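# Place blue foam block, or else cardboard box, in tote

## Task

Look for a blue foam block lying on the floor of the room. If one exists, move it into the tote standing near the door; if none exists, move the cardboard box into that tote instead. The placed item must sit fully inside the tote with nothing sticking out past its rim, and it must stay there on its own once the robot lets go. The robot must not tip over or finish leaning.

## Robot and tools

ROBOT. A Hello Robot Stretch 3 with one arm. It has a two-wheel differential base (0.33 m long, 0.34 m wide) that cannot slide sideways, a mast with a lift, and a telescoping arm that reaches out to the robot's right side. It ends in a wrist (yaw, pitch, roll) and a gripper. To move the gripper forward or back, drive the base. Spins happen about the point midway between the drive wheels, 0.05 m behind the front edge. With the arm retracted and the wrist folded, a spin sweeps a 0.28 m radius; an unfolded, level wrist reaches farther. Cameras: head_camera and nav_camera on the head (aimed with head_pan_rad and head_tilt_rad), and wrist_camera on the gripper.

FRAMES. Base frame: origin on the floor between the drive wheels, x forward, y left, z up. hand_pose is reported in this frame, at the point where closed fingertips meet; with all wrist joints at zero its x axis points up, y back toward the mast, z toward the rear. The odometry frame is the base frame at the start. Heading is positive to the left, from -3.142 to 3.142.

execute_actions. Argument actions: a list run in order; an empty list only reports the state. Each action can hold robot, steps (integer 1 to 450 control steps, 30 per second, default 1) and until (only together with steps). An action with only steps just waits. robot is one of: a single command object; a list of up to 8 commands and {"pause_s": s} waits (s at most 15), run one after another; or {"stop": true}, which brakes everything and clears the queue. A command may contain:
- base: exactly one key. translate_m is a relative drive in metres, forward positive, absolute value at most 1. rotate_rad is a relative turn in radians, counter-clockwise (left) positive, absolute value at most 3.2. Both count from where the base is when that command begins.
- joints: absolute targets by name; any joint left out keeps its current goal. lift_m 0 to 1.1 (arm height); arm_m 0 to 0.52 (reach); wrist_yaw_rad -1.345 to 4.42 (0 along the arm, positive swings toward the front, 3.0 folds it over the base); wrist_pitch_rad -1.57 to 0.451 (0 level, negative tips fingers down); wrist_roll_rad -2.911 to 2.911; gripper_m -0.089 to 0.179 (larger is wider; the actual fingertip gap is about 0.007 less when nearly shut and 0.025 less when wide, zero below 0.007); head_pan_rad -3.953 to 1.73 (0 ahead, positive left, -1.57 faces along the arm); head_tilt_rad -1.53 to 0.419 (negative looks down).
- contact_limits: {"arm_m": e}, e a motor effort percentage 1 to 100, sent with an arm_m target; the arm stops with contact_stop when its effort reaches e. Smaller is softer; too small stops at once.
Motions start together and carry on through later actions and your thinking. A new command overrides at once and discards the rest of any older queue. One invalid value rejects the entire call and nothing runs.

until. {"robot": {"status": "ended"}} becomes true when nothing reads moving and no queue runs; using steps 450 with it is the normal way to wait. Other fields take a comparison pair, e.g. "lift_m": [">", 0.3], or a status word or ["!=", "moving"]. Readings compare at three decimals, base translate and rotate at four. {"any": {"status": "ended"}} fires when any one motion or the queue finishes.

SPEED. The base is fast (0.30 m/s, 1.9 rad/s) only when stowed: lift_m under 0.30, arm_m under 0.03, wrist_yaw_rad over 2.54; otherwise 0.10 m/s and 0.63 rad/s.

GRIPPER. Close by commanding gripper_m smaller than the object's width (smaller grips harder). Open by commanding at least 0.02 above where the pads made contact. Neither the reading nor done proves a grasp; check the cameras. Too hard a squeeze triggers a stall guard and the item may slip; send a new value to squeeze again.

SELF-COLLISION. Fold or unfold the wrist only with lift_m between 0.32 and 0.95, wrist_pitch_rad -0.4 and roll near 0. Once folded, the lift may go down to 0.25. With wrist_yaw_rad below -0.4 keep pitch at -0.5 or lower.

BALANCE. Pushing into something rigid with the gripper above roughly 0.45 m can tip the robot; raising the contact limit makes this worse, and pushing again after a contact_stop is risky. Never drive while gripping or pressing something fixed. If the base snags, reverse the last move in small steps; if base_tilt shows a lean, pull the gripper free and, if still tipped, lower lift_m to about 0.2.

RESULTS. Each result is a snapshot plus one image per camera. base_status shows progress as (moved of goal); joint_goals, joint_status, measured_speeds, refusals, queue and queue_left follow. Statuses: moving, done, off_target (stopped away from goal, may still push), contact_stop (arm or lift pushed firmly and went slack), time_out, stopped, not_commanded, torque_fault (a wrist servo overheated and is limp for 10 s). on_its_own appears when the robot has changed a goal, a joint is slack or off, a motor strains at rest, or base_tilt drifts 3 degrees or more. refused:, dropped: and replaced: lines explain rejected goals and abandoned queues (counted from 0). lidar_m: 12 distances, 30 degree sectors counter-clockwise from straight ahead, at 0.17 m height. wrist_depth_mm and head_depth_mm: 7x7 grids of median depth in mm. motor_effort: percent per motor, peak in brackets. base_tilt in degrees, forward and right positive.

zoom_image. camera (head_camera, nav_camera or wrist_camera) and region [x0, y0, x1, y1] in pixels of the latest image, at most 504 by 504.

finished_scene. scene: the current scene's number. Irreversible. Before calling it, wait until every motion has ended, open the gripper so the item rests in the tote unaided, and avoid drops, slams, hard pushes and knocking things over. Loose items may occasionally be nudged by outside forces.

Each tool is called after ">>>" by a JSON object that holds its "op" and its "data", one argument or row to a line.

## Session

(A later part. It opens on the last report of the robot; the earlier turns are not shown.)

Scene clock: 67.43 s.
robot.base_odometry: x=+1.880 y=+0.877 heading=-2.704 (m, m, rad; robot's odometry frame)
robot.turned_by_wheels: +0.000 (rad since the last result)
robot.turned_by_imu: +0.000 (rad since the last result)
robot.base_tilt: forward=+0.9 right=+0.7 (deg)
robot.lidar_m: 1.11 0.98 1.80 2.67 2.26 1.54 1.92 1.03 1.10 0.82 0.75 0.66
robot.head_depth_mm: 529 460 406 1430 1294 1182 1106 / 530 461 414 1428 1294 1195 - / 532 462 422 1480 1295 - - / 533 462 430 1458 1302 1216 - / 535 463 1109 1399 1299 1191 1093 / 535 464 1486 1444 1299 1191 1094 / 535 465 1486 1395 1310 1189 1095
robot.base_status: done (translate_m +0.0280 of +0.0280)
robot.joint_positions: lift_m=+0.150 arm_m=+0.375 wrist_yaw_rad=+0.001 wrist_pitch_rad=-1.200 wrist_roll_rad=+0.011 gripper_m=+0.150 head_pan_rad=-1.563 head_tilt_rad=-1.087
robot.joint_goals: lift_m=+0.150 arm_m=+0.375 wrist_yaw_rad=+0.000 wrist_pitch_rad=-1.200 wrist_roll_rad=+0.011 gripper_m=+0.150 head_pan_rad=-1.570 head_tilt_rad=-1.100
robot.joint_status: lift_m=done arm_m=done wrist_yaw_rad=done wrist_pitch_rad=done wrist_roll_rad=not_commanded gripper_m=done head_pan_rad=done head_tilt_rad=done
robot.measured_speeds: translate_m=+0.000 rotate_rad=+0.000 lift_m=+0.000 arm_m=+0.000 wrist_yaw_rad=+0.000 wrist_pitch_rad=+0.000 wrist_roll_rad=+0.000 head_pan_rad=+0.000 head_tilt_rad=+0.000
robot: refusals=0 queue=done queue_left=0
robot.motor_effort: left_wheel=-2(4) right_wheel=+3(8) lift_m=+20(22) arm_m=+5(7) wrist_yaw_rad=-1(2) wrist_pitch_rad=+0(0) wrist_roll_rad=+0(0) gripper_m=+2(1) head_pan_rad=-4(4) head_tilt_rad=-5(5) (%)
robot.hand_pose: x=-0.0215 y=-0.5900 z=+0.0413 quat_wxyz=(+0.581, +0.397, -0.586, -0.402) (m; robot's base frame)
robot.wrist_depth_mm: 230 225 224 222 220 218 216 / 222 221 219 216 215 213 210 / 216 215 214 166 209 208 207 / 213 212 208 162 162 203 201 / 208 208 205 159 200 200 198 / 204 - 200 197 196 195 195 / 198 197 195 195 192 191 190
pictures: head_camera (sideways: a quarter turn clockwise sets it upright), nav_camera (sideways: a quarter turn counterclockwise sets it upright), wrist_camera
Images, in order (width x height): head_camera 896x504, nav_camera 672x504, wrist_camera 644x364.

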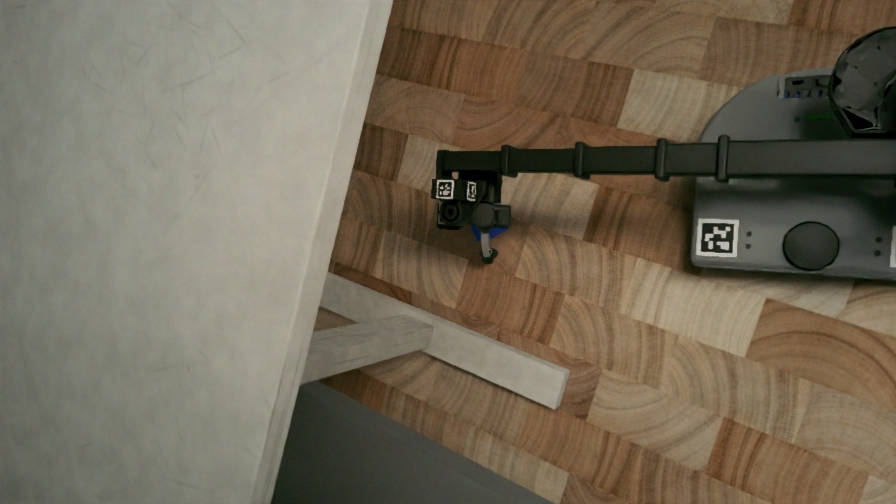

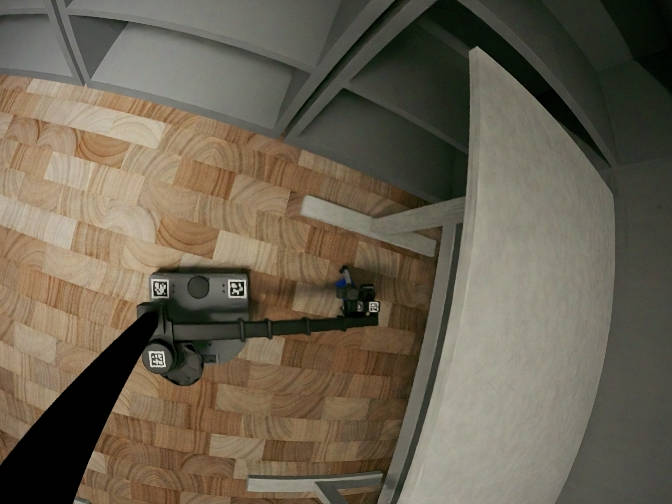

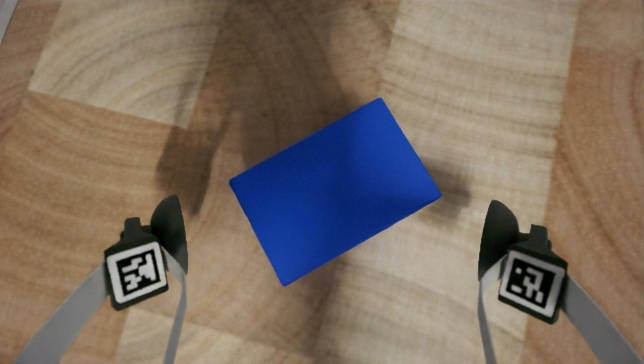

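Close, then lift.

>>> {"op": "execute_actions", "data": {
  "actions": [
    {"robot":[{"joints":{"arm_m":0.385}},{"joints":{"gripper_m":0.03}},{"joints":{"lift_m":0.4}}],"steps":450,"until":{"robot":{"status":"ended"}}}
  ]
}}

Scene clock: 72.87 s.
robot.base_odometry: x=+1.880 y=+0.877 heading=-2.704 (m, m, rad; robot's odometry frame)
robot.turned_by_wheels: +0.000 (rad since the last result)
robot.turned_by_imu: +0.000 (rad since the last result)
robot.base_tilt: forward=+1.2 right=+0.5 (deg)
robot.lidar_m: 1.11 0.98 1.80 2.67 2.26 1.55 1.93 1.03 1.10 0.82 0.75 0.66
robot.head_depth_mm: 529 460 406 1429 1299 1182 1106 / 529 460 414 1429 1291 1202 - / 532 463 415 1388 1301 1211 - / 534 463 430 1418 1297 1215 - / 534 463 1111 1400 1297 1189 1097 / 535 464 1485 1445 1303 1190 1096 / 537 465 1491 1396 1304 1193 1095
robot.base_status: done (translate_m +0.0280 of +0.0280)
robot.joint_positions: lift_m=+0.400 arm_m=+0.385 wrist_yaw_rad=+0.001 wrist_pitch_rad=-1.204 wrist_roll_rad=+0.012 gripper_m=+0.044 head_pan_rad=-1.563 head_tilt_rad=-1.087
robot.joint_goals: lift_m=+0.400 arm_m=+0.385 wrist_yaw_rad=+0.000 wrist_pitch_rad=-1.200 wrist_roll_rad=+0.012 gripper_m=+0.043 head_pan_rad=-1.570 head_tilt_rad=-1.100
robot.joint_status: lift_m=done arm_m=done wrist_yaw_rad=done wrist_pitch_rad=done wrist_roll_rad=not_commanded gripper_m=done head_pan_rad=done head_tilt_rad=done
robot.measured_speeds: translate_m=+0.000 rotate_rad=+0.000 lift_m=+0.000 arm_m=+0.000 wrist_yaw_rad=+0.000 wrist_pitch_rad=+0.000 wrist_roll_rad=+0.000 head_pan_rad=+0.000 head_tilt_rad=+0.000
robot: refusals=0 queue=done queue_left=0
robot.on_its_own: gripper_m is held at +0.043, not at your +0.030, by its stall guard, which is still easing
robot.motor_effort: left_wheel=-2(2) right_wheel=+3(4) lift_m=+26(28) arm_m=+5(4) wrist_yaw_rad=-2(2) wrist_pitch_rad=+3(3) wrist_roll_rad=+0(0) gripper_m=-23(99) head_pan_rad=-4(3) head_tilt_rad=-5(5) (%)
robot.hand_pose: x=-0.0215 y=-0.5988 z=+0.2907 quat_wxyz=(+0.580, +0.399, -0.585, -0.403) (m; robot's base frame)
robot.wrist_depth_mm: 279 459 489 486 474 478 473 / 297 392 473 472 472 463 458 / 477 433 472 464 461 460 453 / 472 431 458 165 166 446 440 / 457 433 160 159 160 436 435 / 414 423 438 435 434 424 429 / 405 436 430 424 426 419 419
pictures: head_camera (sideways: a quarter turn clockwise sets it upright), nav_camera (sideways: a quarter turn counterclockwise sets it upright), wrist_camera
Images, in order (width x height): head_camera 896x504, nav_camera 672x504, wrist_camera 644x364.

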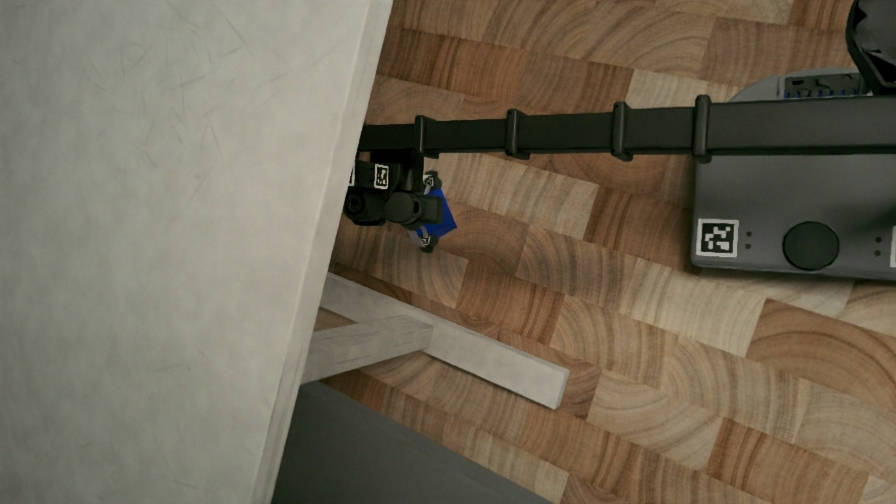

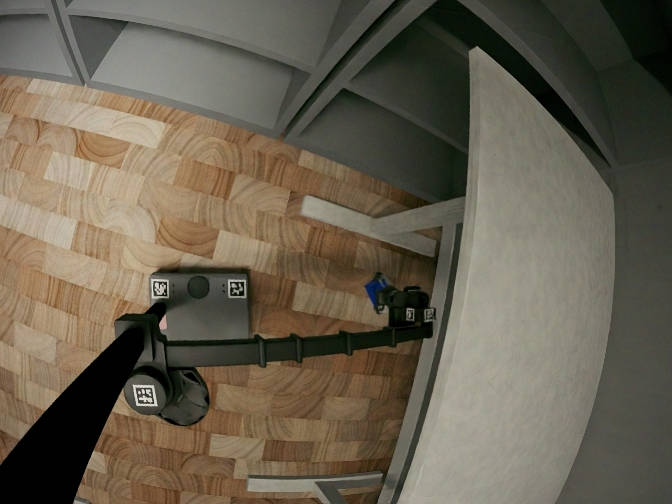

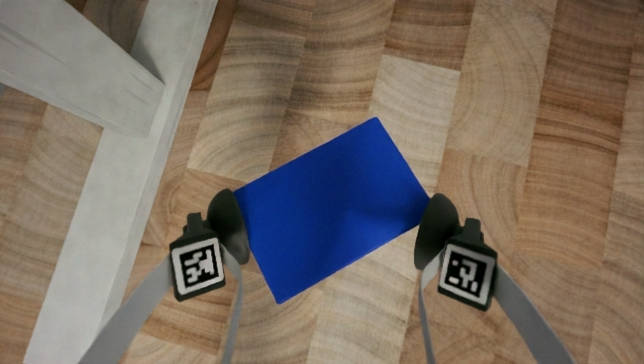

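>>> {"op": "execute_actions", "data": {
  "actions": [
    {"robot":[{"joints":{"arm_m":0.0,"wrist_pitch_rad":-0.4}},{"joints":{"wrist_yaw_rad":3.0,"head_pan_rad":0,"head_tilt_rad":-0.7}},{"joints":{"lift_m":0.29}},{"base":{"rotate_rad":1.08}},{"base":{"translate_m":0.99}},{"base":{"translate_m":0.99}}],"steps":450,"until":{"robot":{"status":"ended"}}},
    {"steps":300,"until":{"robot":{"status":"ended"}}}
  ]
}}

Scene clock: 93.83 s.
robot.base_odometry: x=+1.775 y=-1.100 heading=-1.624 (m, m, rad; robot's odometry frame)
robot.turned_by_wheels: +1.080 (rad since the last result)
robot.turned_by_imu: +1.097 (rad since the last result)
robot.base_tilt: forward=+1.0 right=+0.4 (deg)
robot.lidar_m: 0.74 0.74 0.87 1.54 2.42 2.42 2.87 1.11 0.28 0.47 1.41 0.85
robot.head_depth_mm: 652 739 857 1017 1254 1360 1168 / 637 722 834 984 1211 1351 1168 / 625 707 811 957 1163 1326 1164 / 612 691 793 929 1119 1309 1167 / 602 677 772 899 1080 1290 1165 / 591 660 754 875 1045 1264 1163 / 580 648 736 853 1013 1238 1162
robot.base_status: done (translate_m +0.9900 of +0.9900)
robot.joint_positions: lift_m=+0.290 arm_m=+0.003 wrist_yaw_rad=+2.998 wrist_pitch_rad=-0.424 wrist_roll_rad=+0.011 gripper_m=+0.053 head_pan_rad=-0.007 head_tilt_rad=-0.704
robot.joint_goals: lift_m=+0.290 arm_m=+0.000 wrist_yaw_rad=+3.000 wrist_pitch_rad=-0.400 wrist_roll_rad=+0.011 gripper_m=+0.052 head_pan_rad=+0.000 head_tilt_rad=-0.700
robot.joint_status: lift_m=done arm_m=done wrist_yaw_rad=done wrist_pitch_rad=done wrist_roll_rad=not_commanded gripper_m=done head_pan_rad=done head_tilt_rad=done
robot.measured_speeds: translate_m=+0.000 rotate_rad=+0.000 lift_m=+0.000 arm_m=+0.000 wrist_yaw_rad=+0.000 wrist_pitch_rad=+0.000 wrist_roll_rad=+0.000 head_pan_rad=+0.000 head_tilt_rad=+0.000
robot: refusals=0 queue=done queue_left=0
robot.on_its_own: gripper_m is held at +0.052, not at your +0.030, by its stall guard, which is not easing now
robot.motor_effort: left_wheel=-2(9) right_wheel=+4(11) lift_m=+21(27) arm_m=-4(1) wrist_yaw_rad=+1(2) wrist_pitch_rad=+12(16) wrist_roll_rad=+0(0) gripper_m=-18(23) head_pan_rad=+4(42) head_tilt_rad=+2(21) (%)
robot.hand_pose: x=+0.0107 y=+0.0739 z=+0.3015 quat_wxyz=(+0.199, +0.704, +0.098, +0.675) (m; robot's base frame)
robot.wrist_depth_mm: - - - - - 792 632 / - - - - - 831 654 / 851 859 867 844 863 812 658 / 683 681 674 165 167 660 647 / 568 569 159 158 160 574 554 / 479 499 - 155 482 486 479 / - - - - 417 417 419
pictures: head_camera (sideways: a quarter turn clockwise sets it upright), nav_camera (sideways: a quarter turn counterclockwise sets it upright), wrist_camera
Images, in order (width x height): head_camera 896x504, nav_camera 672x504, wrist_camera 644x364.

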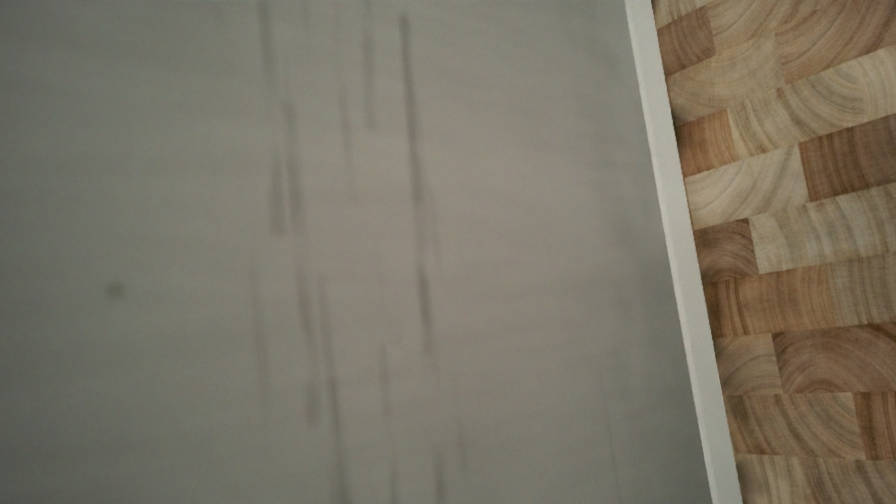

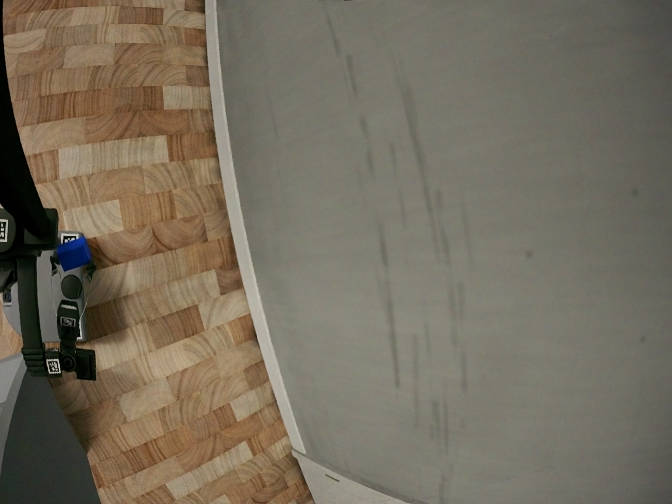

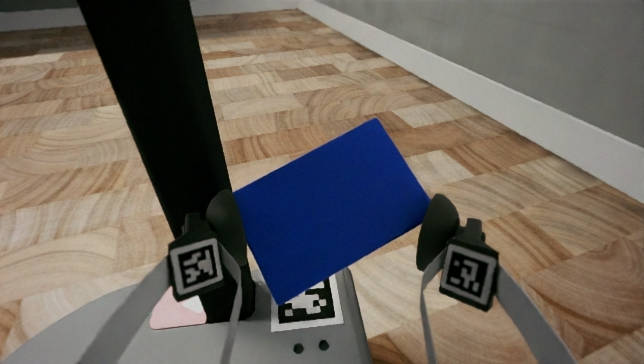

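>>> {"op": "execute_actions", "data": {
  "actions": [
    {"robot":[{"base":{"translate_m":0.33}},{"base":{"rotate_rad":-1.31}},{"base":{"translate_m":0.99}},{"base":{"translate_m":0.2}}],"steps":450,"until":{"robot":{"status":"ended"}}}
  ]
}}

Scene clock: 106.63 s.
robot.base_odometry: x=+0.593 y=-1.675 heading=-2.934 (m, m, rad; robot's odometry frame)
robot.turned_by_wheels: -1.310 (rad since the last result)
robot.turned_by_imu: -1.325 (rad since the last result)
robot.base_tilt: forward=+1.0 right=+0.4 (deg)
robot.lidar_m: 1.09 0.53 0.39 0.38 0.38 0.58 1.69 0.87 0.94 2.72 1.52 1.12
robot.head_depth_mm: 886 991 1131 1321 1542 1358 1171 / 890 998 1141 1333 1531 1355 1167 / 897 1008 1156 1345 1535 1317 1144 / 901 1013 1163 1365 1547 1307 1144 / 906 1021 1172 1380 1563 1354 1163 / 911 1029 1180 1353 1488 1316 1160 / 905 982 1011 1026 1016 1049 1085
robot.base_status: done (translate_m +0.2000 of +0.2000)
robot.joint_positions: lift_m=+0.290 arm_m=+0.003 wrist_yaw_rad=+2.998 wrist_pitch_rad=-0.424 wrist_roll_rad=+0.011 gripper_m=+0.053 head_pan_rad=-0.007 head_tilt_rad=-0.703
robot.joint_goals: lift_m=+0.290 arm_m=+0.000 wrist_yaw_rad=+3.000 wrist_pitch_rad=-0.400 wrist_roll_rad=+0.011 gripper_m=+0.052 head_pan_rad=+0.000 head_tilt_rad=-0.700
robot.joint_status: lift_m=done arm_m=done wrist_yaw_rad=done wrist_pitch_rad=done wrist_roll_rad=not_commanded gripper_m=done head_pan_rad=done head_tilt_rad=done
robot.measured_speeds: translate_m=+0.000 rotate_rad=+0.000 lift_m=+0.000 arm_m=+0.000 wrist_yaw_rad=+0.000 wrist_pitch_rad=+0.000 wrist_roll_rad=+0.000 head_pan_rad=+0.000 head_tilt_rad=+0.000
robot: refusals=0 queue=done queue_left=0
robot.on_its_own: gripper_m is held at +0.052, not at your +0.030, by its stall guard, which is not easing now
robot.motor_effort: left_wheel=+1(8) right_wheel=-2(10) lift_m=+20(20) arm_m=-4(4) wrist_yaw_rad=+1(1) wrist_pitch_rad=+12(12) wrist_roll_rad=+0(0) gripper_m=-19(19) head_pan_rad=+4(4) head_tilt_rad=+2(1) (%)
robot.hand_pose: x=+0.0107 y=+0.0739 z=+0.3015 quat_wxyz=(+0.199, +0.704, +0.098, +0.675) (m; robot's base frame)
robot.wrist_depth_mm: 375 - 370 382 395 403 420 / 408 - 400 420 434 449 455 / 444 458 449 452 476 500 516 / 495 506 470 165 166 560 584 / 530 543 159 158 160 559 561 / 484 503 - 155 478 487 476 / - - - - 419 418 418
pictures: head_camera (sideways: a quarter turn clockwise sets it upright), nav_camera (sideways: a quarter turn counterclockwise sets it upright), wrist_camera
Images, in order (width x height): head_camera 896x504, nav_camera 672x504, wrist_camera 644x364.

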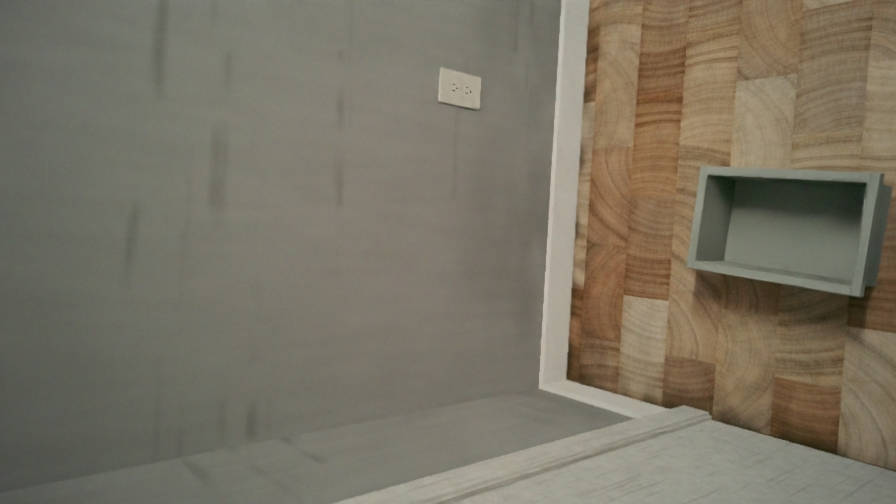

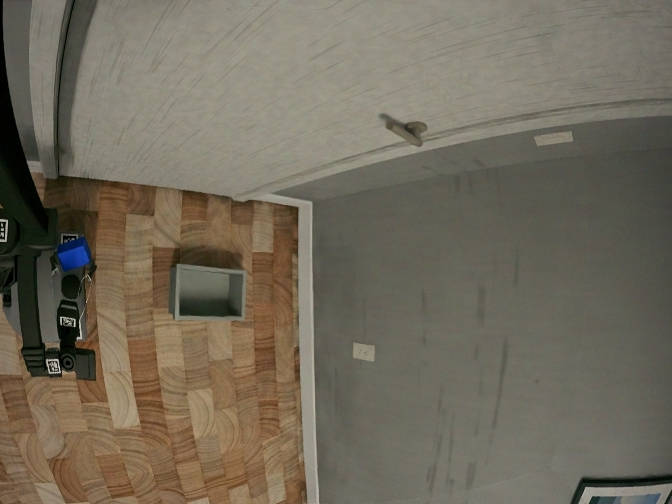

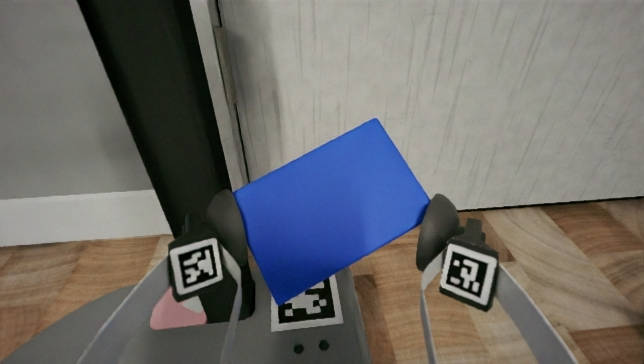

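>>> {"op": "execute_actions", "data": {
  "actions": [
    {"robot":[{"base":{"rotate_rad":1.48},"joints":{"head_pan_rad":-1.57,"head_tilt_rad":-1.1}},{"joints":{"lift_m":0.4}},{"joints":{"wrist_yaw_rad":0}},{"joints":{"wrist_pitch_rad":-1.2,"arm_m":0.29}}],"steps":450,"until":{"robot":{"status":"ended"}}}
  ]
}}

Scene clock: 117.67 s.
robot.base_odometry: x=+0.593 y=-1.675 heading=-1.454 (m, m, rad; robot's odometry frame)
robot.turned_by_wheels: +1.480 (rad since the last result)
robot.turned_by_imu: +1.499 (rad since the last result)
robot.base_tilt: forward=+1.0 right=+0.5 (deg)
robot.lidar_m: 0.38 0.38 0.53 1.23 0.87 0.87 2.03 1.66 1.15 1.09 0.58 0.40
robot.head_depth_mm: 1053 1278 1549 1432 1294 1188 1105 / 1052 1278 1550 1445 1297 1190 - / 1051 1274 1546 - 1287 1210 - / 1053 1275 1550 1385 1284 1215 - / 1051 1278 1541 1440 1295 1187 1094 / 1052 1272 1522 1417 1301 1184 1096 / 1040 1163 1098 1086 1084 1080 1059
robot.base_status: done (rotate_rad +1.4799 of +1.4800)
robot.joint_positions: lift_m=+0.400 arm_m=+0.290 wrist_yaw_rad=+0.001 wrist_pitch_rad=-1.200 wrist_roll_rad=+0.011 gripper_m=+0.053 head_pan_rad=-1.563 head_tilt_rad=-1.087
robot.joint_goals: lift_m=+0.400 arm_m=+0.290 wrist_yaw_rad=+0.000 wrist_pitch_rad=-1.200 wrist_roll_rad=+0.011 gripper_m=+0.052 head_pan_rad=-1.570 head_tilt_rad=-1.100
robot.joint_status: lift_m=done arm_m=done wrist_yaw_rad=done wrist_pitch_rad=done wrist_roll_rad=not_commanded gripper_m=done head_pan_rad=done head_tilt_rad=done
robot.measured_speeds: translate_m=+0.000 rotate_rad=+0.000 lift_m=+0.000 arm_m=+0.000 wrist_yaw_rad=+0.000 wrist_pitch_rad=+0.000 wrist_roll_rad=+0.000 head_pan_rad=+0.000 head_tilt_rad=+0.000
robot: refusals=0 queue=done queue_left=0
robot.on_its_own: gripper_m is held at +0.052, not at your +0.030, by its stall guard, which is not easing now
robot.motor_effort: left_wheel=-2(8) right_wheel=+3(13) lift_m=+27(26) arm_m=+5(3) wrist_yaw_rad=-1(1) wrist_pitch_rad=+0(12) wrist_roll_rad=+0(0) gripper_m=-18(18) head_pan_rad=-4(43) head_tilt_rad=-5(23) (%)
robot.hand_pose: x=-0.0215 y=-0.5049 z=+0.2910 quat_wxyz=(+0.581, +0.397, -0.586, -0.402) (m; robot's base frame)
robot.wrist_depth_mm: 503 500 490 488 480 482 476 / 483 489 382 382 473 470 464 / 477 475 462 463 456 458 451 / 465 470 430 165 166 446 445 / 458 455 160 158 160 438 438 / 446 446 377 385 428 426 425 / 438 434 424 340 420 422 419
pictures: head_camera (sideways: a quarter turn clockwise sets it upright), nav_camera (sideways: a quarter turn counterclockwise sets it upright), wrist_camera
Images, in order (width x height): head_camera 896x504, nav_camera 672x504, wrist_camera 644x364.

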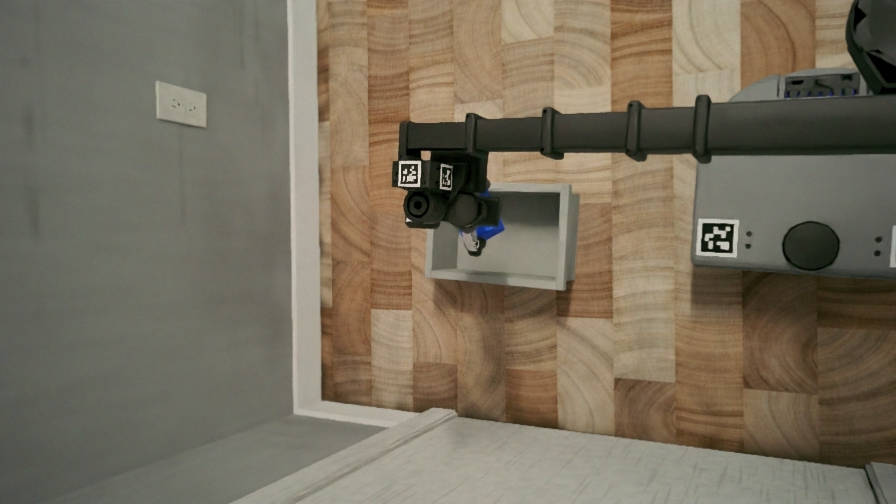

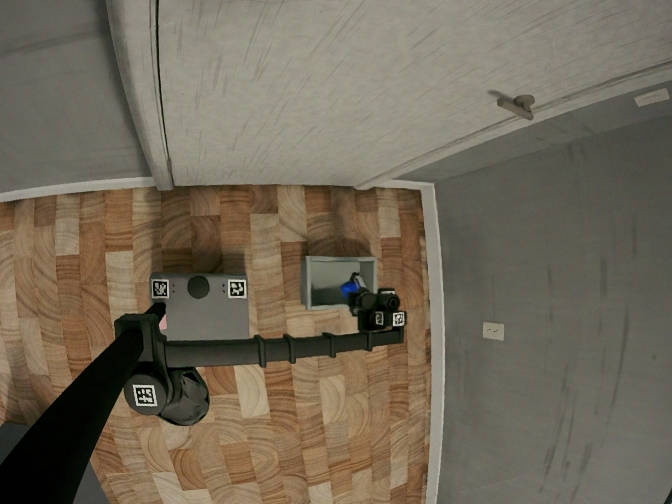

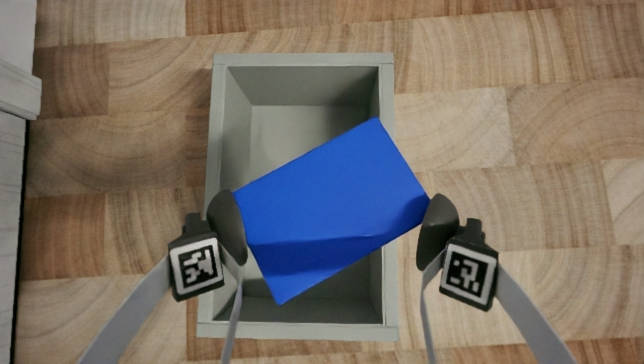

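>>> {"op": "execute_actions", "data": {
  "actions": [
    {"robot":[{"base":{"translate_m":0.03}},{"joints":{"lift_m":0.23}},{"joints":{"gripper_m":0.10}},{"joints":{"lift_m":0.42}},{"joints":{"arm_m":0.05}}],"steps":450,"until":{"robot":{"status":"ended"}}}
  ]
}}

Scene clock: 128.40 s.
robot.base_odometry: x=+0.597 y=-1.705 heading=-1.454 (m, m, rad; robot's odometry frame)
robot.turned_by_wheels: +0.000 (rad since the last result)
robot.turned_by_imu: -0.001 (rad since the last result)
robot.base_tilt: forward=+1.1 right=+0.4 (deg)
robot.lidar_m: 0.35 0.35 0.49 1.13 0.91 0.88 2.03 1.67 1.15 1.09 0.54 0.37
robot.head_depth_mm: 1053 1282 1549 1431 1294 1183 1102 / 1053 1275 1541 1431 1310 1196 - / 1052 1273 1543 1407 1314 - - / 1051 1277 1543 1408 1300 1201 - / 1050 1272 1544 1439 1296 1190 1094 / 1051 1276 1503 1395 1279 1188 1093 / 1016 1074 1004 1003 998 994 987
robot.base_status: done (translate_m +0.0300 of +0.0300)
robot.joint_positions: lift_m=+0.420 arm_m=+0.050 wrist_yaw_rad=+0.001 wrist_pitch_rad=-1.201 wrist_roll_rad=+0.011 gripper_m=+0.100 head_pan_rad=-1.563 head_tilt_rad=-1.087
robot.joint_goals: lift_m=+0.420 arm_m=+0.050 wrist_yaw_rad=+0.000 wrist_pitch_rad=-1.200 wrist_roll_rad=+0.011 gripper_m=+0.100 head_pan_rad=-1.570 head_tilt_rad=-1.100
robot.joint_status: lift_m=done arm_m=done wrist_yaw_rad=done wrist_pitch_rad=done wrist_roll_rad=not_commanded gripper_m=done head_pan_rad=done head_tilt_rad=done
robot.measured_speeds: translate_m=+0.000 rotate_rad=+0.000 lift_m=+0.000 arm_m=+0.000 wrist_yaw_rad=+0.000 wrist_pitch_rad=+0.000 wrist_roll_rad=+0.000 head_pan_rad=+0.000 head_tilt_rad=+0.000
robot: refusals=0 queue=done queue_left=0
robot.motor_effort: left_wheel=-2(4) right_wheel=+3(8) lift_m=+27(29) arm_m=-4(8) wrist_yaw_rad=-1(2) wrist_pitch_rad=+1(1) wrist_roll_rad=+0(0) gripper_m=-2(71) head_pan_rad=-4(4) head_tilt_rad=-4(5) (%)
robot.hand_pose: x=-0.0215 y=-0.2655 z=+0.3109 quat_wxyz=(+0.580, +0.398, -0.586, -0.402) (m; robot's base frame)
robot.wrist_depth_mm: 465 519 512 508 497 499 497 / 469 502 492 495 488 487 489 / 461 489 492 394 480 482 475 / 458 487 475 163 163 467 467 / 454 471 159 158 159 457 448 / 446 465 459 156 452 451 450 / 429 451 453 - - 440 436
pictures: head_camera (sideways: a quarter turn clockwise sets it upright), nav_camera (sideways: a quarter turn counterclockwise sets it upright), wrist_camera
Images, in order (width x height): head_camera 896x504, nav_camera 672x504, wrist_camera 644x364.

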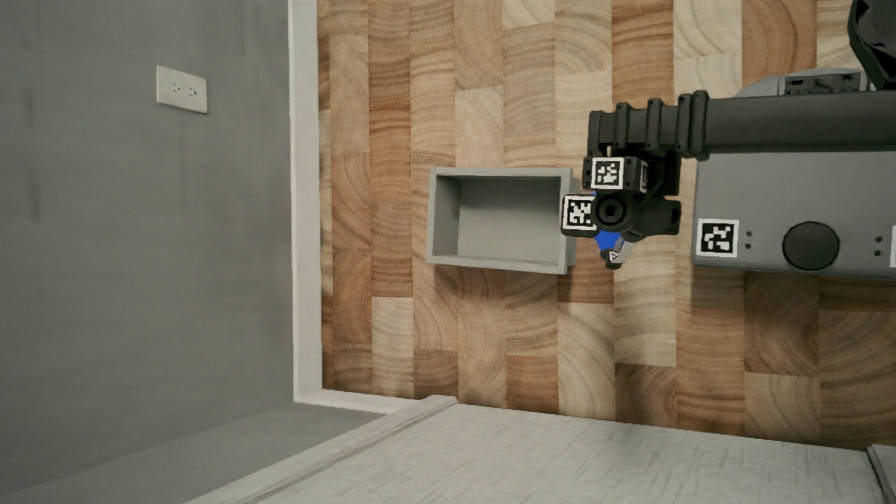

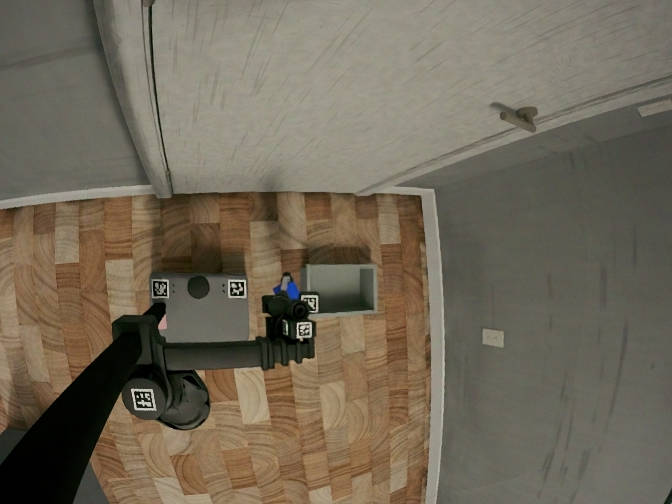

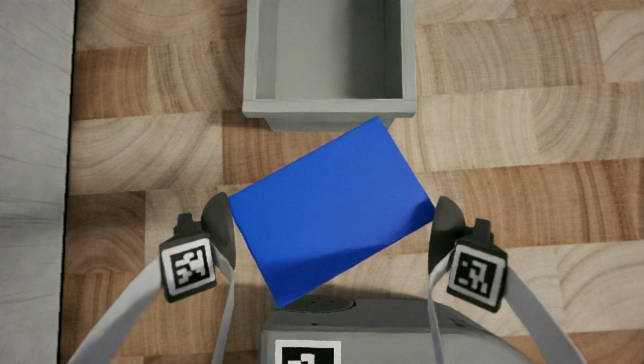

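Still held; repeat with wider opening.

>>> {"op": "execute_actions", "data": {
  "actions": [
    {"robot":[{"joints":{"arm_m":0.29}},{"joints":{"lift_m":0.23}},{"joints":{"gripper_m":0.135}},{"joints":{"lift_m":0.42}},{"joints":{"arm_m":0.05}}],"steps":450,"until":{"robot":{"status":"ended"}}}
  ]
}}

Scene clock: 140.27 s.
robot.base_odometry: x=+0.597 y=-1.705 heading=-1.454 (m, m, rad; robot's odometry frame)
robot.turned_by_wheels: +0.000 (rad since the last result)
robot.turned_by_imu: -0.001 (rad since the last result)
robot.base_tilt: forward=+1.1 right=+0.6 (deg)
robot.lidar_m: 0.35 0.35 0.49 1.14 0.92 0.89 2.02 1.66 1.15 1.09 0.54 0.37
robot.head_depth_mm: 1051 1280 1545 1432 1295 1184 1102 / 1049 1275 1556 1428 1317 1202 - / 1048 1276 1539 1410 1308 - - / 1048 1271 1553 1419 1284 1201 - / 1046 1276 1538 1437 1300 1184 1090 / 1048 1267 1501 1399 1286 1189 1095 / 1019 1079 1006 1002 1001 998 992
robot.base_status: done (translate_m +0.0300 of +0.0300)
robot.joint_positions: lift_m=+0.420 arm_m=+0.050 wrist_yaw_rad=+0.001 wrist_pitch_rad=-1.201 wrist_roll_rad=+0.011 gripper_m=+0.135 head_pan_rad=-1.563 head_tilt_rad=-1.087
robot.joint_goals: lift_m=+0.420 arm_m=+0.050 wrist_yaw_rad=+0.000 wrist_pitch_rad=-1.200 wrist_roll_rad=+0.011 gripper_m=+0.135 head_pan_rad=-1.570 head_tilt_rad=-1.100
robot.joint_status: lift_m=done arm_m=done wrist_yaw_rad=done wrist_pitch_rad=done wrist_roll_rad=not_commanded gripper_m=done head_pan_rad=done head_tilt_rad=done
robot.measured_speeds: translate_m=+0.000 rotate_rad=+0.000 lift_m=+0.000 arm_m=+0.000 wrist_yaw_rad=+0.000 wrist_pitch_rad=+0.000 wrist_roll_rad=+0.000 head_pan_rad=+0.000 head_tilt_rad=+0.000
robot: refusals=0 queue=done queue_left=0
robot.motor_effort: left_wheel=-3(3) right_wheel=+4(3) lift_m=+27(27) arm_m=-5(11) wrist_yaw_rad=-2(1) wrist_pitch_rad=+1(1) wrist_roll_rad=+0(0) gripper_m=+1(84) head_pan_rad=-4(4) head_tilt_rad=-5(5) (%)
robot.hand_pose: x=-0.0215 y=-0.2655 z=+0.3109 quat_wxyz=(+0.580, +0.398, -0.586, -0.402) (m; robot's base frame)
robot.wrist_depth_mm: 473 526 511 500 504 502 492 / 465 507 509 452 493 488 490 / 459 493 489 475 479 480 477 / 457 483 480 478 473 464 461 / 455 476 467 462 462 459 454 / 438 459 459 459 449 - 447 / 410 449 446 - - 438 436
pictures: head_camera (sideways: a quarter turn clockwise sets it upright), nav_camera (sideways: a quarter turn counterclockwise sets it upright), wrist_camera
Images, in order (width x height): head_camera 896x504, nav_camera 672x504, wrist_camera 644x364.

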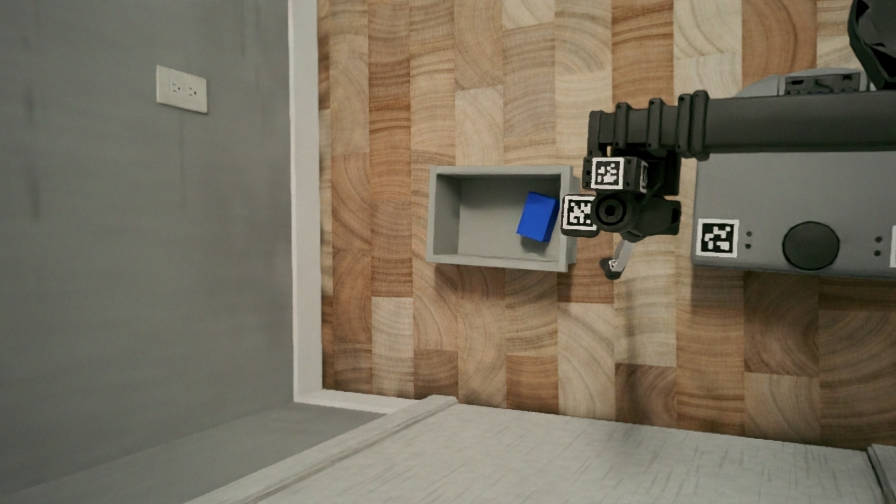

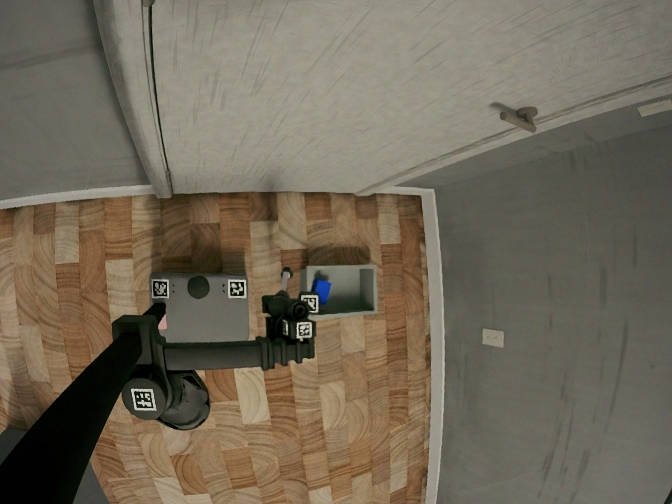

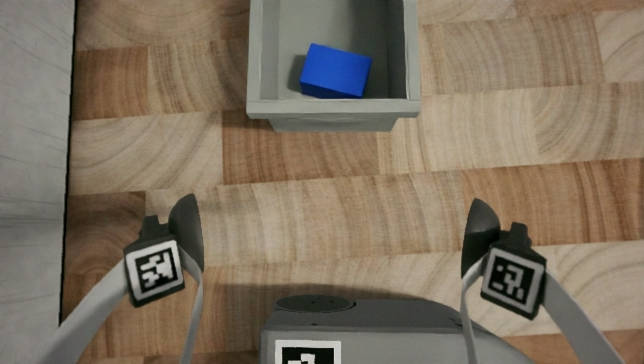

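>>> {"op": "finished_scene", "data": {
  "scene": 1
}}

The scene is finished: the task was done.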